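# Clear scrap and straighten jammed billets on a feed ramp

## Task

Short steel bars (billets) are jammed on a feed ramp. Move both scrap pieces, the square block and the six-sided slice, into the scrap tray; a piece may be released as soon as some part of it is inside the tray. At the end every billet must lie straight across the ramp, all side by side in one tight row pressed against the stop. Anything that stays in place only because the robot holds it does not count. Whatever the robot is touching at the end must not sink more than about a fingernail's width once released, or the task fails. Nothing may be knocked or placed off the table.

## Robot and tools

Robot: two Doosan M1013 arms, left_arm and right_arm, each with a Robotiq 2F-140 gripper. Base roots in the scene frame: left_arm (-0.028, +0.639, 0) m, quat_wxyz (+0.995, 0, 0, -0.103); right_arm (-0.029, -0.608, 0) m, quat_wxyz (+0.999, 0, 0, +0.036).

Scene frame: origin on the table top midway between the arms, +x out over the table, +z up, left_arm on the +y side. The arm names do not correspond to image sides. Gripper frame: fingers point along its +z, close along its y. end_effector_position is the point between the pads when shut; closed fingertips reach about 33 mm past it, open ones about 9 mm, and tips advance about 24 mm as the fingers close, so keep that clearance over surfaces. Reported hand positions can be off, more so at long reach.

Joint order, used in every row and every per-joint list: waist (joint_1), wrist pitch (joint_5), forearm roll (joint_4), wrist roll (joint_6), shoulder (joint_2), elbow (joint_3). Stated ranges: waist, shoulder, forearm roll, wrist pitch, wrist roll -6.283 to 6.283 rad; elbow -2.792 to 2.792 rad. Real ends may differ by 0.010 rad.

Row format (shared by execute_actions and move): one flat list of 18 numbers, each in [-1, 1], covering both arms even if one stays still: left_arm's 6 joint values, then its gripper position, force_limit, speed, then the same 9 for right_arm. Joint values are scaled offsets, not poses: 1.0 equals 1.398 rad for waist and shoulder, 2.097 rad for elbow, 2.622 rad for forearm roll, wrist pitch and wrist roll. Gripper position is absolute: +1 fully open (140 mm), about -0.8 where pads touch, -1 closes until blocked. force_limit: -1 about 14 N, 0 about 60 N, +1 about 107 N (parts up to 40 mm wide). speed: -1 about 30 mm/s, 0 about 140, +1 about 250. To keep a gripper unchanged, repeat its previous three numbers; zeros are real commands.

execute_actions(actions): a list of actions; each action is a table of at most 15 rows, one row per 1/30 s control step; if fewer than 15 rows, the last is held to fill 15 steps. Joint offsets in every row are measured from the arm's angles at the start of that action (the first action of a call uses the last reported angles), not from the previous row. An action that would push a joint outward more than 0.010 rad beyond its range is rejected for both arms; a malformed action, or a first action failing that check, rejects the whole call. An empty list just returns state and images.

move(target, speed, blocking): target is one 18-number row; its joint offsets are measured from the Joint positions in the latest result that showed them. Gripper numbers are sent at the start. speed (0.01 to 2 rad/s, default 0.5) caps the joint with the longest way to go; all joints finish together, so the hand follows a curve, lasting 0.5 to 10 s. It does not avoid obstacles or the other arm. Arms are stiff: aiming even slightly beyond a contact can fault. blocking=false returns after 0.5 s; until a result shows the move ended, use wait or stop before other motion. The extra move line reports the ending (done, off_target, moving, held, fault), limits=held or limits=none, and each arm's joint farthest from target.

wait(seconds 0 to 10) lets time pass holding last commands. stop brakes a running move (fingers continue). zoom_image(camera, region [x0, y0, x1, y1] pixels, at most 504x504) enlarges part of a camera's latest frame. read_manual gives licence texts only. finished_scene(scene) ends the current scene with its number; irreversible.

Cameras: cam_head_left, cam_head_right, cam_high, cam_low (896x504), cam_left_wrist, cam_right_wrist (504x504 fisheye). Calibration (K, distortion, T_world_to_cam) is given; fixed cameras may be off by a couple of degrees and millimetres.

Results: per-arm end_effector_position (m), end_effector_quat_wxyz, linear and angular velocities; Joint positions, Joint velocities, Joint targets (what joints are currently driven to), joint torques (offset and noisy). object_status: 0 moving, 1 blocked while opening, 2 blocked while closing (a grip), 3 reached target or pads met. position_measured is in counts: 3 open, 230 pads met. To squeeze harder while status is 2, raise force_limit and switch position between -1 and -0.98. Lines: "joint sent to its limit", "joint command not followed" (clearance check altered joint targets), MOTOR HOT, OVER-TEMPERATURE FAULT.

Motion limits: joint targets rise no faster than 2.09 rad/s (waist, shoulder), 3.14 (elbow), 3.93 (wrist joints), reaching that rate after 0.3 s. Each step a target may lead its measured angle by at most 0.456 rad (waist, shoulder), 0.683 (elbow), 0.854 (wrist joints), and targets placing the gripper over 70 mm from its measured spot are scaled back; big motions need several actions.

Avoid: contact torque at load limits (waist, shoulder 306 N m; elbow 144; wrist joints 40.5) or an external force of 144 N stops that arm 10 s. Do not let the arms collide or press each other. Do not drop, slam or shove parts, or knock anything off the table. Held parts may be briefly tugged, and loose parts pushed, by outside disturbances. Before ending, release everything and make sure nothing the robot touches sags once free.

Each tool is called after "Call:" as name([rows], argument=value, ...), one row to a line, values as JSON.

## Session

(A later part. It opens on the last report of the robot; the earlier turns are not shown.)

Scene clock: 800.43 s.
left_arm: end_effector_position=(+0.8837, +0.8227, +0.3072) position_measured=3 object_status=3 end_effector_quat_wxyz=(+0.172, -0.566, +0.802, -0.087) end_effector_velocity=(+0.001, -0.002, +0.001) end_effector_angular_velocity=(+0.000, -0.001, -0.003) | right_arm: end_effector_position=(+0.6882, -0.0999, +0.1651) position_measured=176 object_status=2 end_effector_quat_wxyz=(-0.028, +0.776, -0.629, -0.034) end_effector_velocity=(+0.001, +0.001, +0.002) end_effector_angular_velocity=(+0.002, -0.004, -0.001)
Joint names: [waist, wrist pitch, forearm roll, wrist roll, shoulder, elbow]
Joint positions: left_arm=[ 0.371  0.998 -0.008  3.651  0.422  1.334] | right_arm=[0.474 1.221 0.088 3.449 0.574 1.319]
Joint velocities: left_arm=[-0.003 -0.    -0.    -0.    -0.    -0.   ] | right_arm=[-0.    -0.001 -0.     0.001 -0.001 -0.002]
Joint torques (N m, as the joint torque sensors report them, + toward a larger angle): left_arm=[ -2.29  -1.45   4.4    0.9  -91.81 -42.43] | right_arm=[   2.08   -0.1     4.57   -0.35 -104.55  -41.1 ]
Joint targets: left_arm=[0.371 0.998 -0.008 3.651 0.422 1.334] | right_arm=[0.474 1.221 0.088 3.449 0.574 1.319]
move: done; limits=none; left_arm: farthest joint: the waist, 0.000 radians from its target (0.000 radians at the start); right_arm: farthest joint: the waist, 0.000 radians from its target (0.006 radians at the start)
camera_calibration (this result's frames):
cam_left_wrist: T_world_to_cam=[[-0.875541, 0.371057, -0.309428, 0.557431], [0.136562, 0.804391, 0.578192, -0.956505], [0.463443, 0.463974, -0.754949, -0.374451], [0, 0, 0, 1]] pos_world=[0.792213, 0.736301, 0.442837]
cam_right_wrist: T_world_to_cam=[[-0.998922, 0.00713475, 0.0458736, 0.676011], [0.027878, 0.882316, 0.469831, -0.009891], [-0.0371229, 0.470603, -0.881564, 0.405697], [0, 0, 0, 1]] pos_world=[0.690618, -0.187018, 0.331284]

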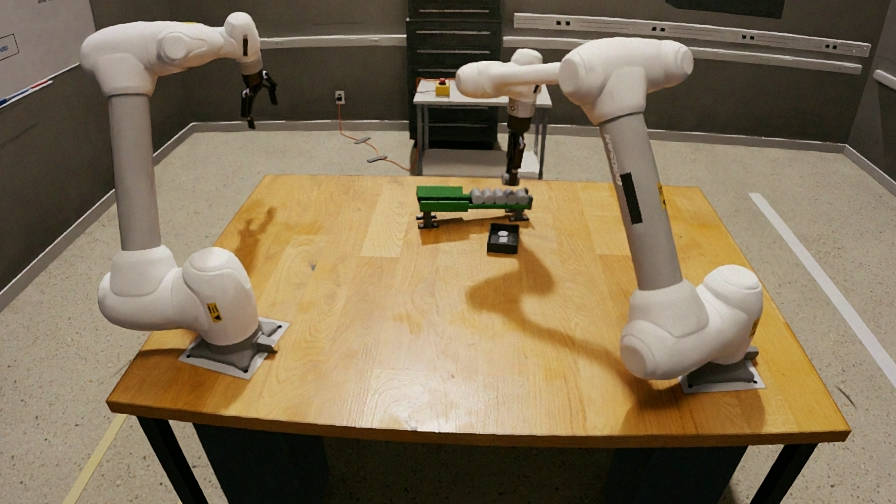

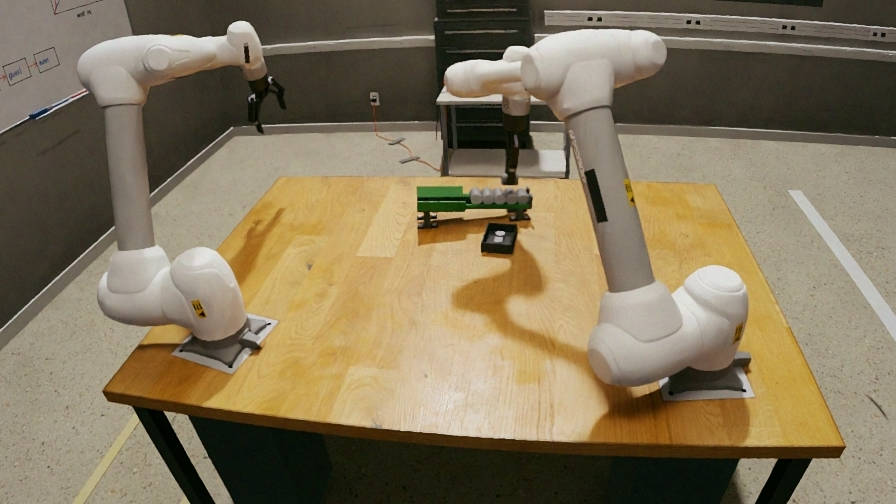

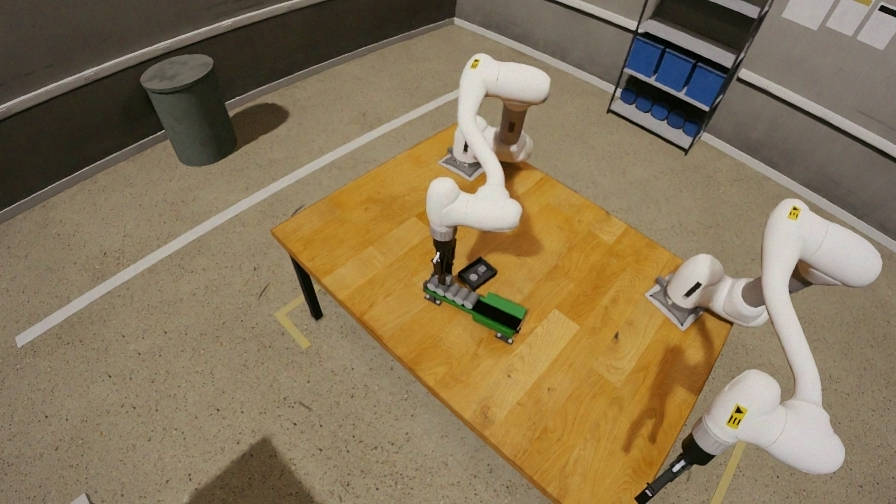

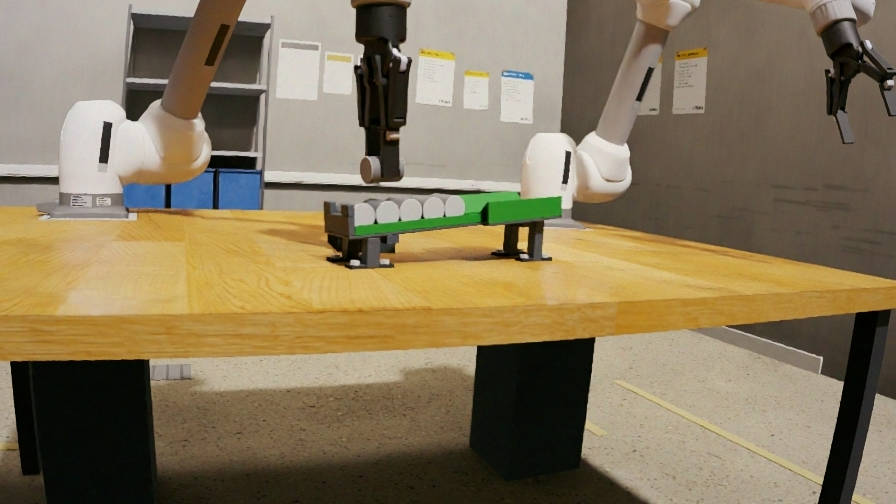

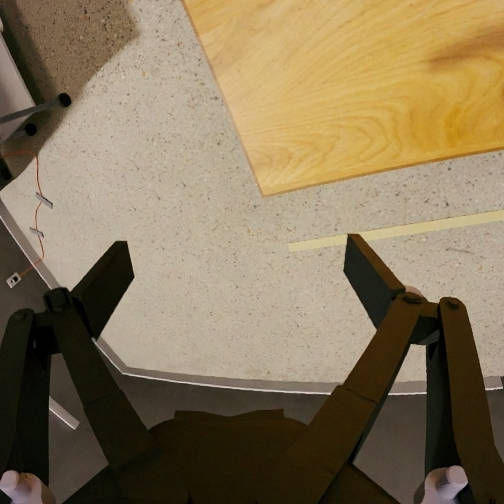

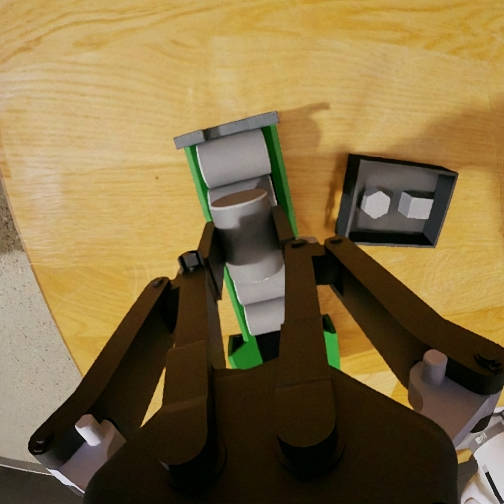

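Call:
move(target=[0,0,0,0,0,0,1,0,0, 0.140169,0.050349,-0.033455,-0.513305,0.105142,-0.119865,-1,0.4,-0.7], speed=1.3)

Scene clock: 882.53 s.
left_arm: end_effector_position=(+0.8837, +0.8227, +0.3072) position_measured=3 object_status=3 end_effector_quat_wxyz=(+0.172, -0.566, +0.802, -0.087) end_effector_velocity=(+0.000, +0.001, +0.002) end_effector_angular_velocity=(+0.000, -0.002, +0.001) | right_arm: end_effector_position=(+0.6521, +0.0630, +0.1651) position_measured=176 object_status=2 end_effector_quat_wxyz=(-0.000, +0.995, +0.104, +0.000) end_effector_velocity=(-0.000, -0.000, -0.001) end_effector_angular_velocity=(-0.002, -0.000, +0.001)
Joint names: [waist, wrist pitch, forearm roll, wrist roll, shoulder, elbow]
Joint positions: left_arm=[ 0.371  0.998 -0.008  3.651  0.422  1.334] | right_arm=[0.67  1.352 0.    2.103 0.721 1.068]
Joint velocities: left_arm=[ 0.001  0.001 -0.     0.    -0.001 -0.002] | right_arm=[ 0.001 -0.    -0.001 -0.     0.     0.001]
Joint torques (N m, as the joint torque sensors report them, + toward a larger angle): left_arm=[ -2.53  -1.49   4.4    0.93 -90.53 -42.68] | right_arm=[   1.67    0.      4.41   -0.42 -118.21  -41.95]
Joint targets: left_arm=[0.371 0.998 -0.008 3.651 0.422 1.334] | right_arm=[0.670 1.352 0.000 2.103 0.721 1.068]
move: done; limits=none; left_arm: farthest joint: the waist, 0.000 radians from its target (0.000 radians at the start); right_arm: farthest joint: the waist, 0.000 radians from its target (0.196 radians at the start)
camera_calibration (this result's frames):
cam_left_wrist: T_world_to_cam=[[-0.875541, 0.371056, -0.309429, 0.557431], [0.136562, 0.804391, 0.578192, -0.956505], [0.463443, 0.463974, -0.754949, -0.374451], [0, 0, 0, 1]] pos_world=[0.792213, 0.736301, 0.442837]
cam_right_wrist: T_world_to_cam=[[-0.0105482, -0.99959, 0.0266169, 0.0608611], [-0.919545, 0.0201541, 0.392469, 0.532278], [-0.392844, -0.0203356, -0.91938, 0.596859], [0, 0, 0, 1]] pos_world=[0.724568, 0.0622461, 0.338218]

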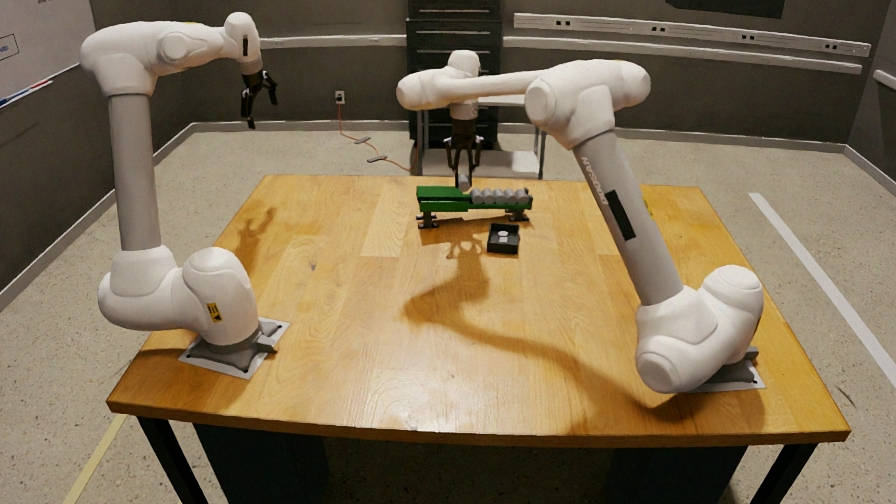

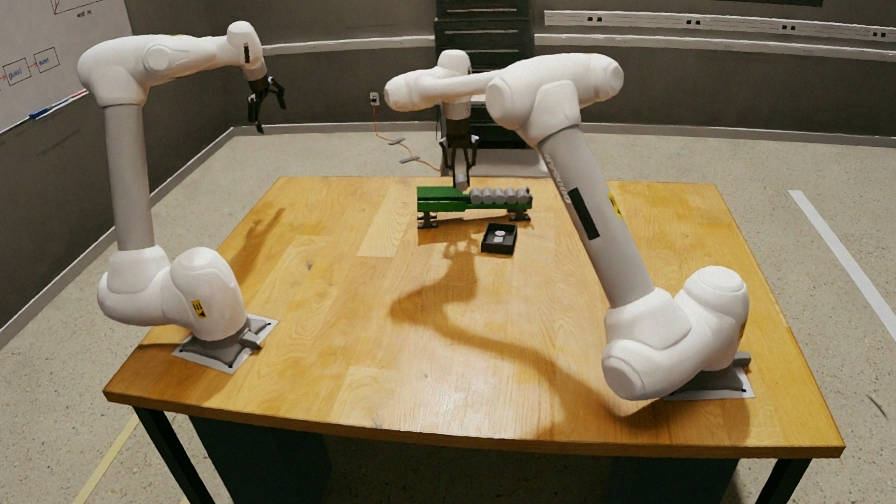

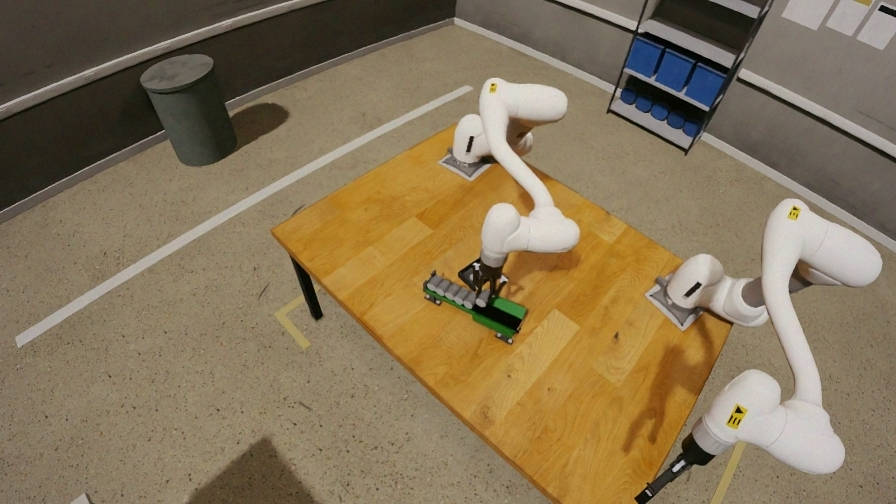

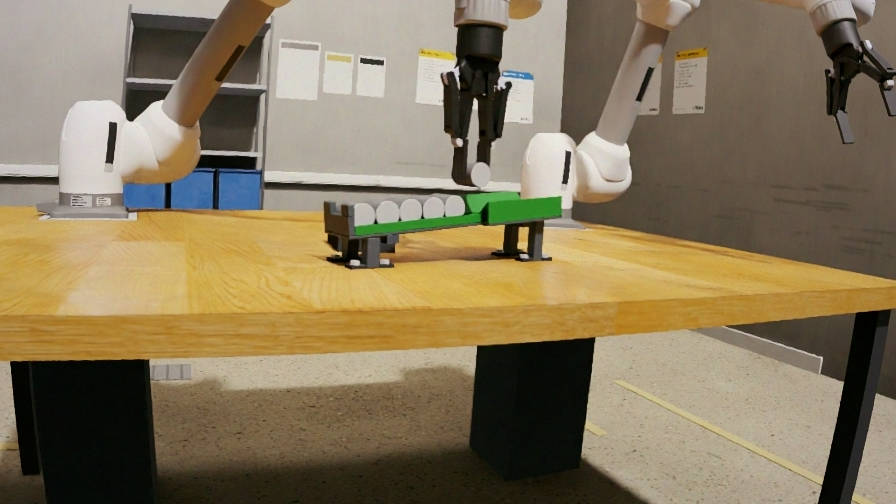

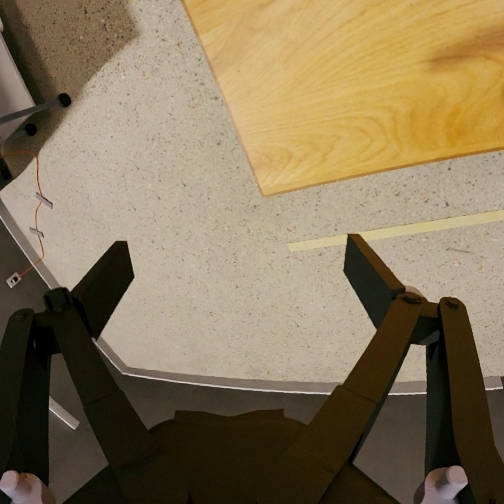

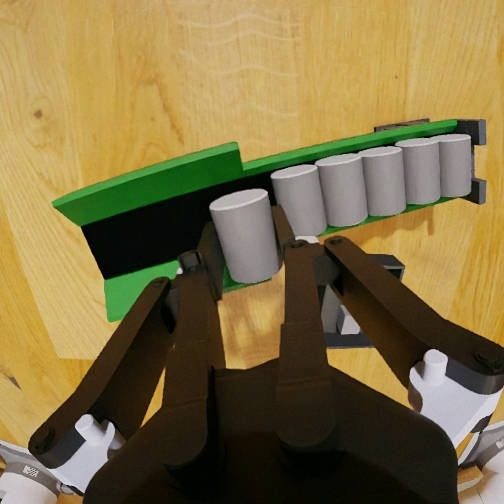

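Call:
zoom_image(camera="cam_right_wrist", region=[180, 130, 360, 310])

Call:
zoom_image(camera="cam_low", region=[390, 130, 530, 240])

Call:
zoom_image(camera="cam_head_right", region=[420, 150, 520, 220])

Region (180, 130, 360, 310) of cam_right_wrist's 504x504 image, scaled by 2.800, with more detail than that image has.

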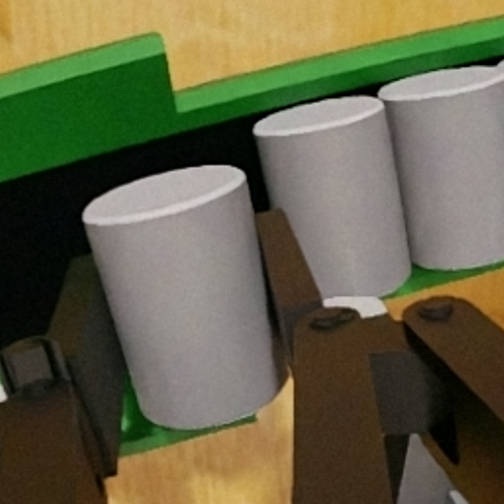

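Region (390, 130, 530, 240) of cam_low's 896x504 image, scaled by 3.600, with more detail than that image has; it fills the top 396 rows of this view, and the rest is white.

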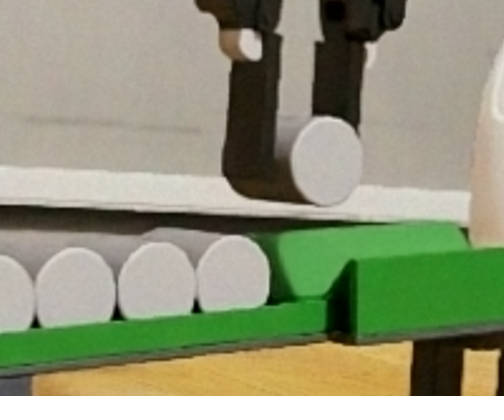

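Region (420, 150, 520, 220) of cam_head_right's 896x504 image, scaled by 5.040, with more detail than that image has; it fills the top 353 rows of this view, and the rest is white.

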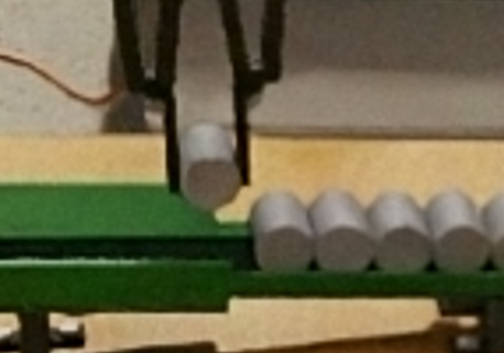

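Call:
move(target=[0,0,0,0,0,0,1,0,0, 0.006086,-0.024487,0,0.003245,0.020358,0.017046,-1,0.4,-0.7], speed=0.08)

Scene clock: 961.33 s.
left_arm: end_effector_position=(+0.8837, +0.8227, +0.3072) position_measured=3 object_status=3 end_effector_quat_wxyz=(+0.172, -0.566, +0.802, -0.087) end_effector_velocity=(+0.000, +0.001, +0.001) end_effector_angular_velocity=(+0.000, -0.002, +0.001) | right_arm: end_effector_position=(+0.6494, +0.0716, +0.1185) position_measured=176 object_status=2 end_effector_quat_wxyz=(-0.000, +0.995, +0.104, +0.000) end_effector_velocity=(+0.000, -0.000, +0.000) end_effector_angular_velocity=(+0.000, -0.001, -0.001)
Joint names: [waist, wrist pitch, forearm roll, wrist roll, shoulder, elbow]
Joint positions: left_arm=[ 0.371  0.998 -0.008  3.651  0.422  1.334] | right_arm=[0.679 1.288 0.    2.112 0.749 1.103]
Joint velocities: left_arm=[ 0.001 -0.    -0.     0.    -0.    -0.001] | right_arm=[-0.    -0.    -0.001  0.001 -0.     0.   ]
Joint torques (N m, as the joint torque sensors report them, + toward a larger angle): left_arm=[ -2.44  -1.53   4.47   0.97 -91.39 -42.27] | right_arm=[   1.55    0.04    4.42   -0.37 -120.75  -41.33]
Joint targets: left_arm=[0.371 0.998 -0.008 3.651 0.422 1.334] | right_arm=[0.679 1.288 0.000 2.112 0.749 1.103]
move: done; limits=none; left_arm: farthest joint: the waist, 0.000 radians from its target (0.000 radians at the start); right_arm: farthest joint: the wrist pitch, 0.001 radians from its target (0.065 radians at the start)
camera_calibration (this result's frames):
cam_left_wrist: T_world_to_cam=[[-0.875541, 0.371056, -0.309428, 0.557431], [0.136562, 0.804391, 0.578192, -0.956505], [0.463443, 0.463974, -0.754949, -0.374451], [0, 0, 0, 1]] pos_world=[0.792212, 0.736301, 0.442837]
cam_right_wrist: T_world_to_cam=[[-0.0105777, -0.99959, 0.0266004, 0.0707384], [-0.919551, 0.0201744, 0.392452, 0.547965], [-0.392828, -0.0203092, -0.919388, 0.553178], [0, 0, 0, 1]] pos_world=[0.721933, 0.0708891, 0.291654]

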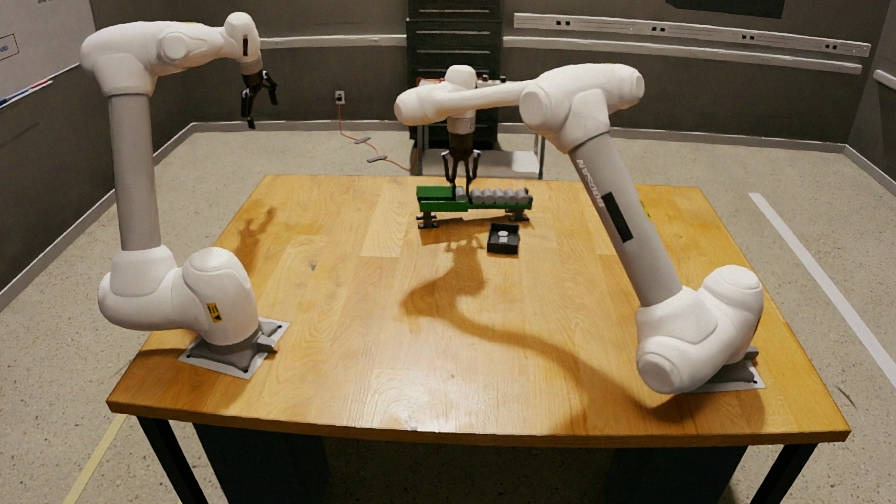

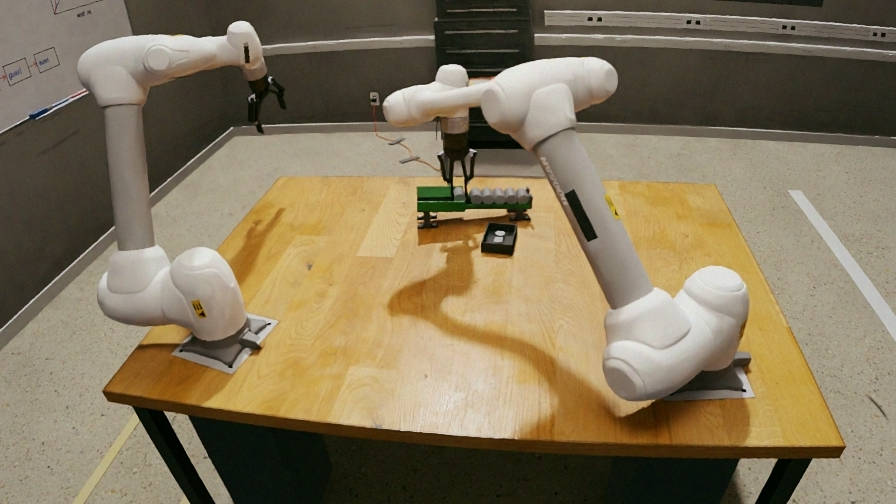

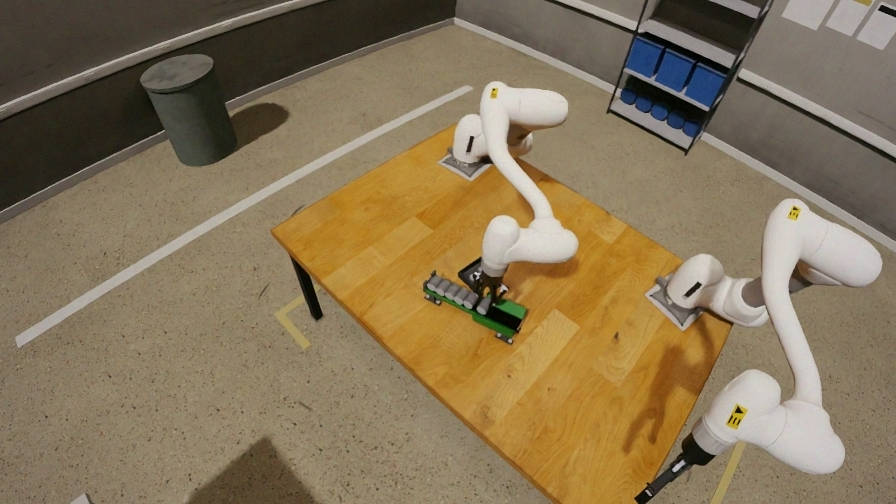

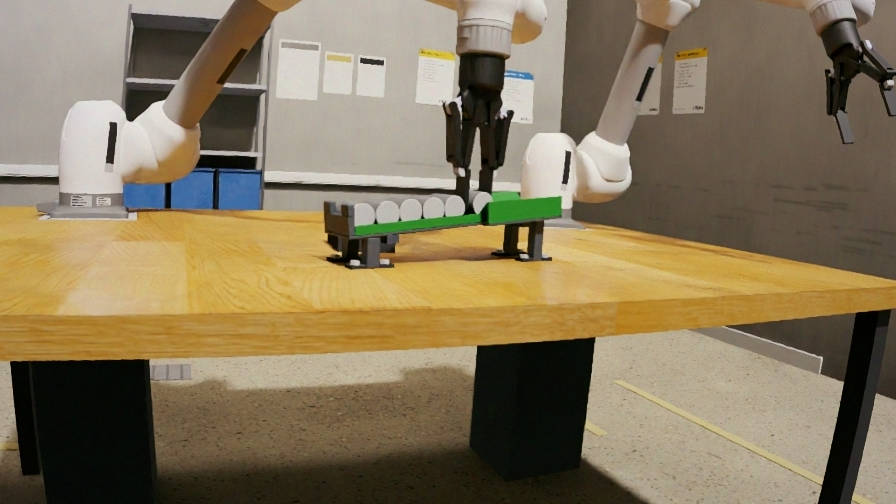

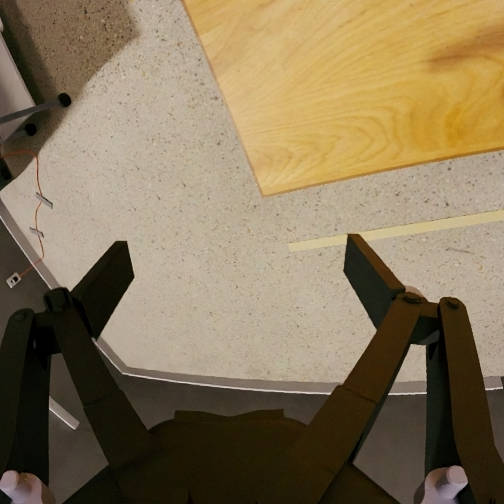

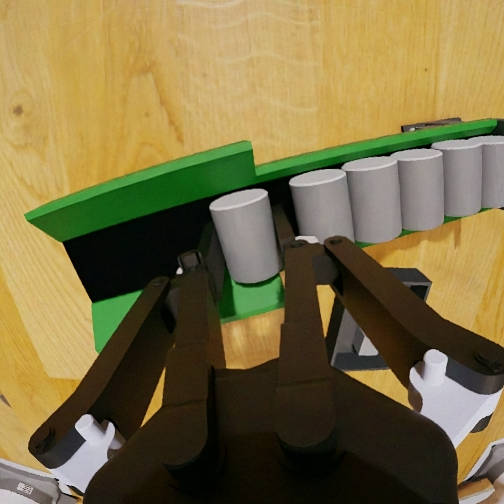

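Call:
zoom_image(camera="cam_low", region=[340, 170, 510, 240])

Call:
zoom_image(camera="cam_right_wrist", region=[180, 140, 360, 320])

Region (340, 170, 510, 240) of cam_low's 896x504 image, scaled by 2.965, with more detail than that image has; it fills the top 208 rows of this view, and the rest is white.

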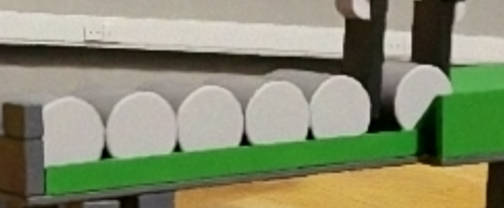

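Region (180, 140, 360, 320) of cam_right_wrist's 504x504 image, scaled by 2.800, with more detail than that image has.

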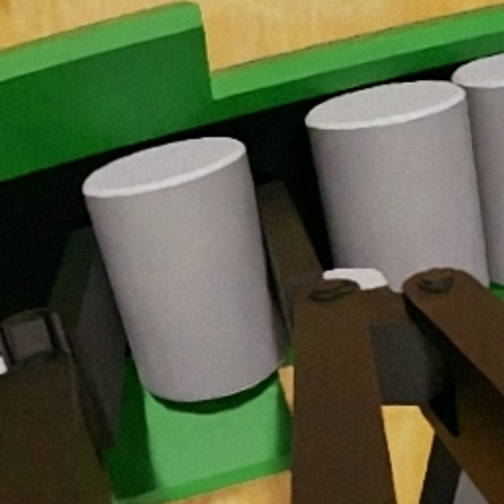

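Call:
zoom_image(camera="cam_right_wrist", region=[200, 150, 420, 230])

Call:
zoom_image(camera="cam_low", region=[410, 180, 500, 225])

Region (200, 150, 420, 230) of cam_right_wrist's 504x504 image, scaled by 2.291, with more detail than that image has; it fills the top 183 rows of this view, and the rest is white.

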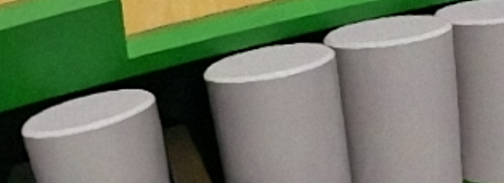

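Region (410, 180, 500, 225) of cam_low's 896x504 image, scaled by 5.600, with more detail than that image has.

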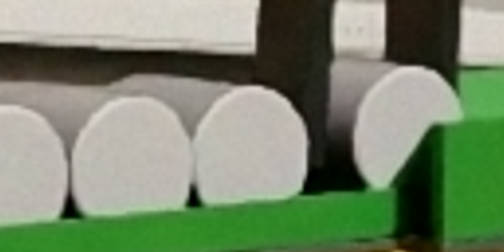

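Call:
execute_actions([
  [[0,0,0,0,0,0,1,0,0,-0.00002,-0.00002,0,-0.00001,0.00007,-0.00002,-1,0.4,-0.7],[0,0,0,0,0,0,1,0,0,-0.00006,-0.00006,0,-0.00003,0.00025,-0.00008,-1,0.4,-0.7],[0,0,0,0,0,0,1,0,0,-0.00012,-0.00013,0,-0.00007,0.0005,-0.00017,-1,0.4,-0.7],[0,0,0,0,0,0,1,0,0,-0.00019,-0.0002,0,-0.0001,0.00079,-0.00027,-1,0.4,-0.7],[0,0,0,0,0,0,1,0,0,-0.00027,-0.00028,0,-0.00014,0.00108,-0.00037,-1,0.4,-0.7],[0,0,0,0,0,0,1,0,0,-0.00033,-0.00034,0,-0.00017,0.00133,-0.00046,-1,0.4,-0.7],[0,0,0,0,0,0,1,0,0,-0.00037,-0.00039,0,-0.0002,0.00151,-0.00052,-1,0.4,-0.7],[0,0,0,0,0,0,1,0,0,-0.000389,-0.000406,0,-0.000207,0.001575,-0.000543,-1,0.4,-0.7],[0,0,0,0,0,0,1,0,0,-0.000389,-0.000406,0,-0.000207,0.001575,-0.000543,-1,0.4,-0.7],[0,0,0,0,0,0,1,0,0,-0.000389,-0.000406,0,-0.000207,0.001575,-0.000543,-1,0.4,-0.7],[0,0,0,0,0,0,1,0,0,-0.000389,-0.000406,0,-0.000207,0.001575,-0.000543,-1,0.4,-0.7],[0,0,0,0,0,0,1,0,0,-0.000389,-0.000406,0,-0.000207,0.001575,-0.000543,-0.22,0.4,-0.7]],
])

Call:
wait(seconds=0.3)

Scene clock: 1005.90 s.
left_arm: end_effector_position=(+0.8837, +0.8227, +0.3072) position_measured=3 object_status=3 end_effector_quat_wxyz=(+0.172, -0.566, +0.802, -0.087) end_effector_velocity=(+0.001, +0.001, +0.002) end_effector_angular_velocity=(-0.000, -0.003, +0.001) | right_arm: end_effector_position=(+0.6504, +0.0719, +0.1171) position_measured=169 object_status=0 end_effector_quat_wxyz=(-0.000, +0.995, +0.104, +0.000) end_effector_velocity=(+0.001, -0.001, +0.002) end_effector_angular_velocity=(-0.000, -0.003, +0.001)
Joint names: [waist, wrist pitch, forearm roll, wrist roll, shoulder, elbow]
Joint positions: left_arm=[ 0.371  0.998 -0.008  3.651  0.422  1.334] | right_arm=[0.678 1.287 0.    2.111 0.751 1.102]
Joint velocities: left_arm=[ 0.001 -0.    -0.001 -0.     0.001 -0.003] | right_arm=[-0.001  0.001 -0.002 -0.001 -0.001 -0.002]
Joint torques (N m, as the joint torque sensors report them, + toward a larger angle): left_arm=[ -2.09  -1.5    4.48   0.81 -91.77 -42.21] | right_arm=[   1.71    0.08    4.41   -0.46 -112.93  -37.62]
Joint targets: left_arm=[0.371 0.998 -0.008 3.651 0.422 1.334] | right_arm=[0.678 1.287 0.000 2.111 0.751 1.102]
camera_calibration (this result's frames):
cam_left_wrist: T_world_to_cam=[[-0.875541, 0.371056, -0.309428, 0.557431], [0.136562, 0.804391, 0.578192, -0.956505], [0.463443, 0.463974, -0.754949, -0.374451], [0, 0, 0, 1]] pos_world=[0.792213, 0.736301, 0.442837]
cam_right_wrist: T_world_to_cam=[[-0.0105284, -0.999592, 0.0265391, 0.0710441], [-0.919578, 0.0201036, 0.392392, 0.549436], [-0.392766, -0.0202735, -0.919415, 0.552182], [0, 0, 0, 1]] pos_world=[0.722875, 0.0711642, 0.290204]

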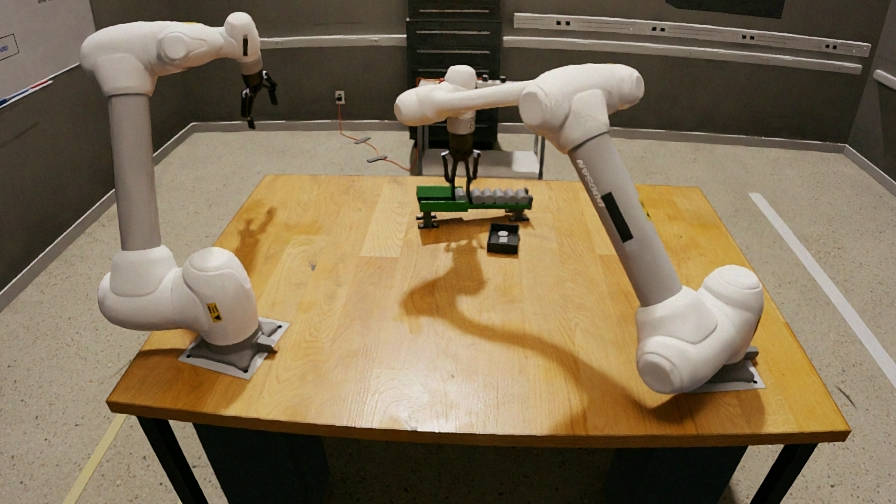

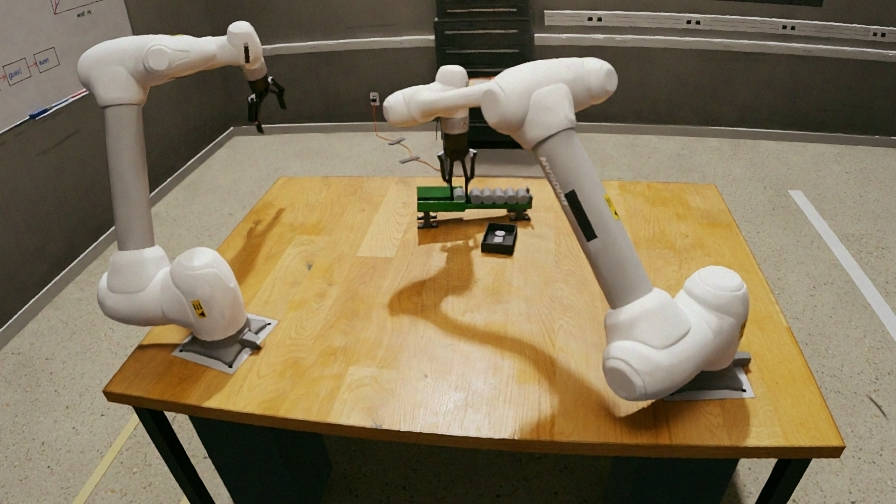

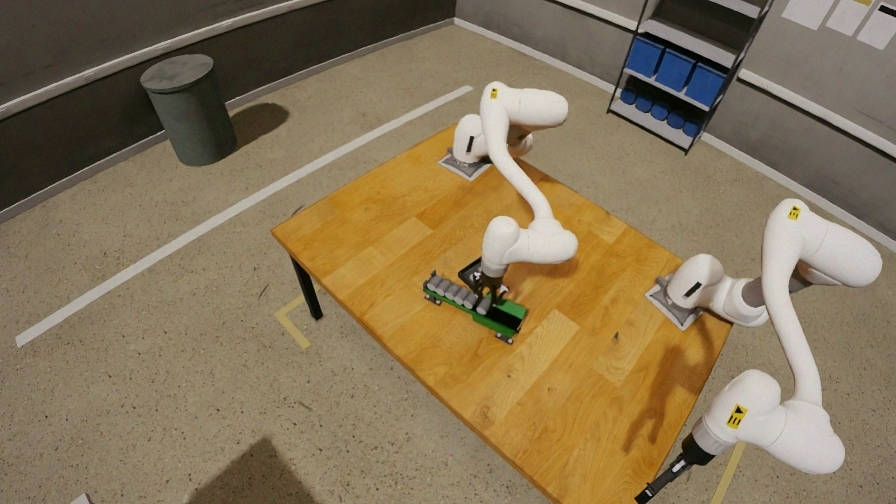

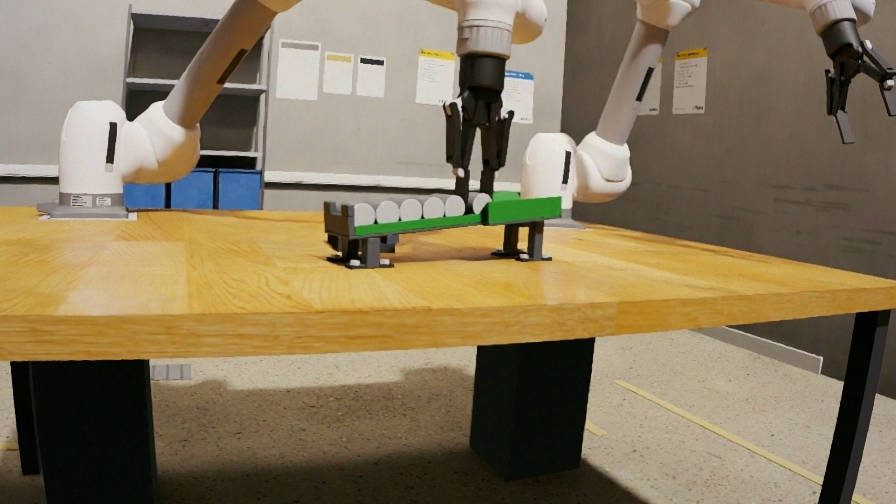

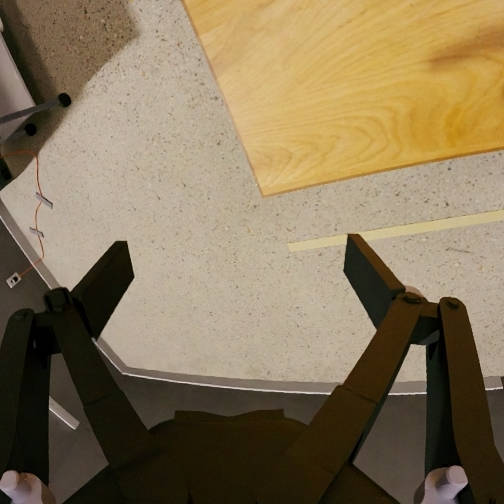

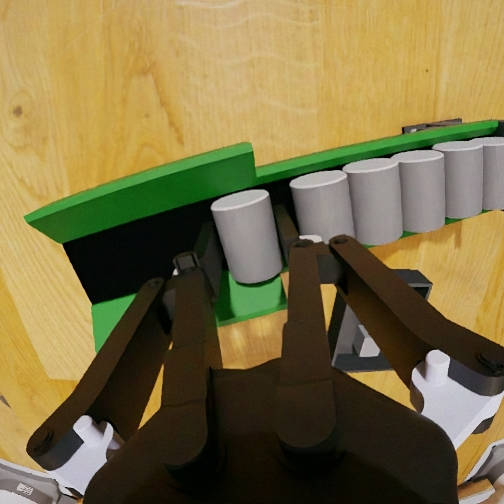

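Scene clock: 1006.20 s.
left_arm: end_effector_position=(+0.8837, +0.8227, +0.3072) position_measured=3 object_status=3 end_effector_quat_wxyz=(+0.172, -0.566, +0.802, -0.087) end_effector_velocity=(+0.001, +0.002, +0.001) end_effector_angular_velocity=(-0.000, -0.003, +0.002) | right_arm: end_effector_position=(+0.6505, +0.0718, +0.1171) position_measured=157 object_status=0 end_effector_quat_wxyz=(-0.000, +0.995, +0.104, +0.000) end_effector_velocity=(+0.001, +0.001, +0.001) end_effector_angular_velocity=(+0.002, -0.002, +0.001)
Joint names: [waist, wrist pitch, forearm roll, wrist roll, shoulder, elbow]
Joint positions: left_arm=[ 0.371  0.998 -0.008  3.651  0.422  1.334] | right_arm=[0.678 1.287 0.    2.111 0.751 1.102]
Joint velocities: left_arm=[ 0.002 -0.002 -0.001  0.     0.    -0.001] | right_arm=[-0.    -0.001 -0.    -0.001  0.    -0.002]
Joint torques (N m, as the joint torque sensors report them, + toward a larger angle): left_arm=[ -2.06  -1.49   4.44   0.85 -91.22 -42.2 ] | right_arm=[   2.32   -0.04    4.4    -0.33 -114.69  -38.77]
Joint targets: left_arm=[0.371 0.998 -0.008 3.651 0.422 1.334] | right_arm=[0.678 1.287 0.000 2.111 0.751 1.102]
wait: 0.30 s; at rest by 0.27 s
camera_calibration (this result's frames):
cam_left_wrist: T_world_to_cam=[[-0.875541, 0.371056, -0.309429, 0.557432], [0.136562, 0.804391, 0.578192, -0.956505], [0.463443, 0.463974, -0.754949, -0.374451], [0, 0, 0, 1]] pos_world=[0.792212, 0.736301, 0.442838]
cam_right_wrist: T_world_to_cam=[[-0.0105725, -0.999592, 0.0265286, 0.0710288], [-0.919585, 0.0201397, 0.392376, 0.549491], [-0.39275, -0.0202469, -0.919422, 0.552198], [0, 0, 0, 1]] pos_world=[0.72293, 0.0711136, 0.290212]

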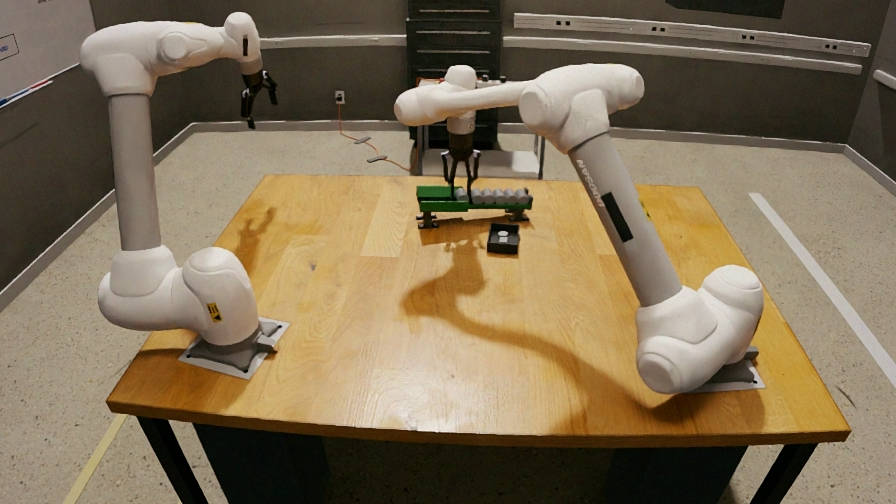

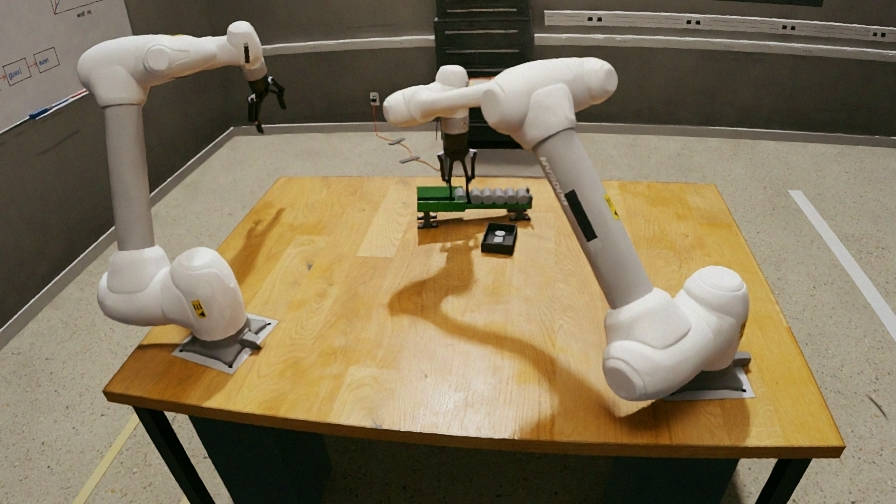

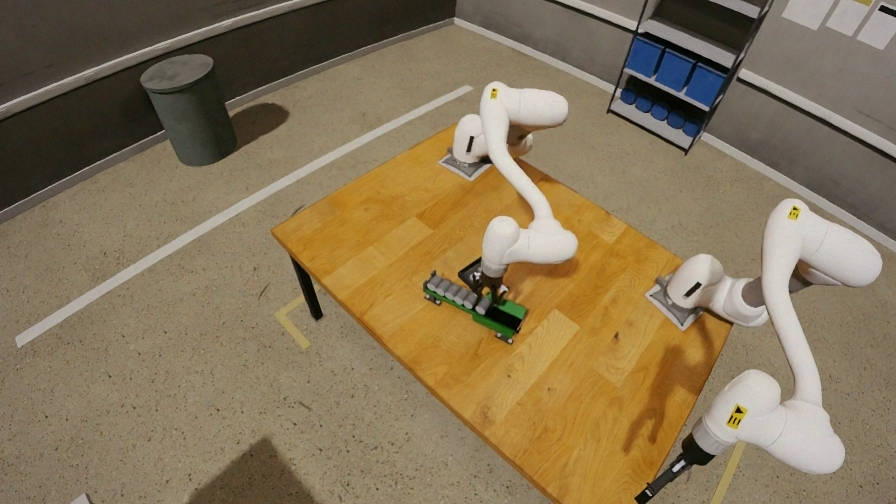

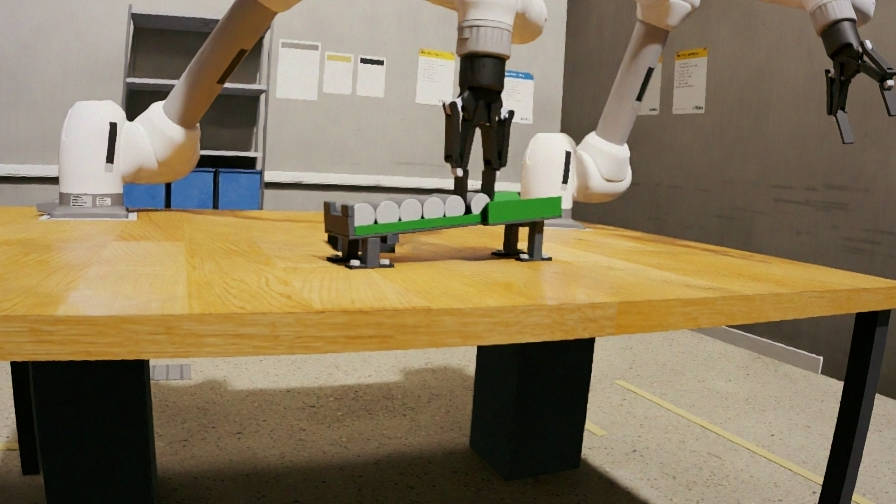

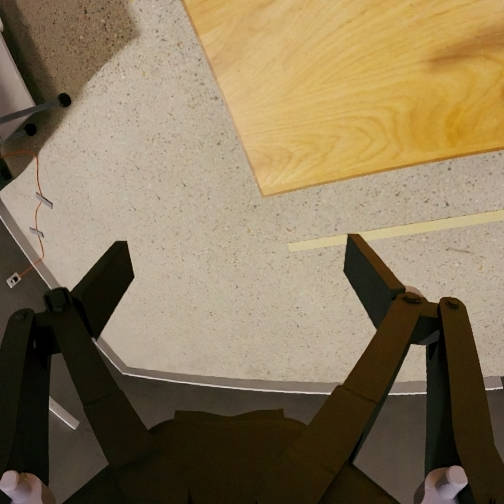

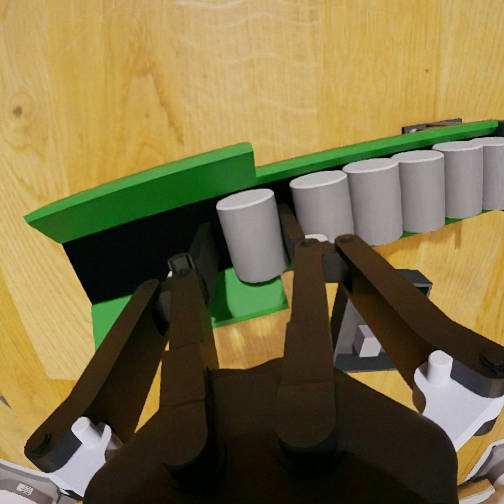

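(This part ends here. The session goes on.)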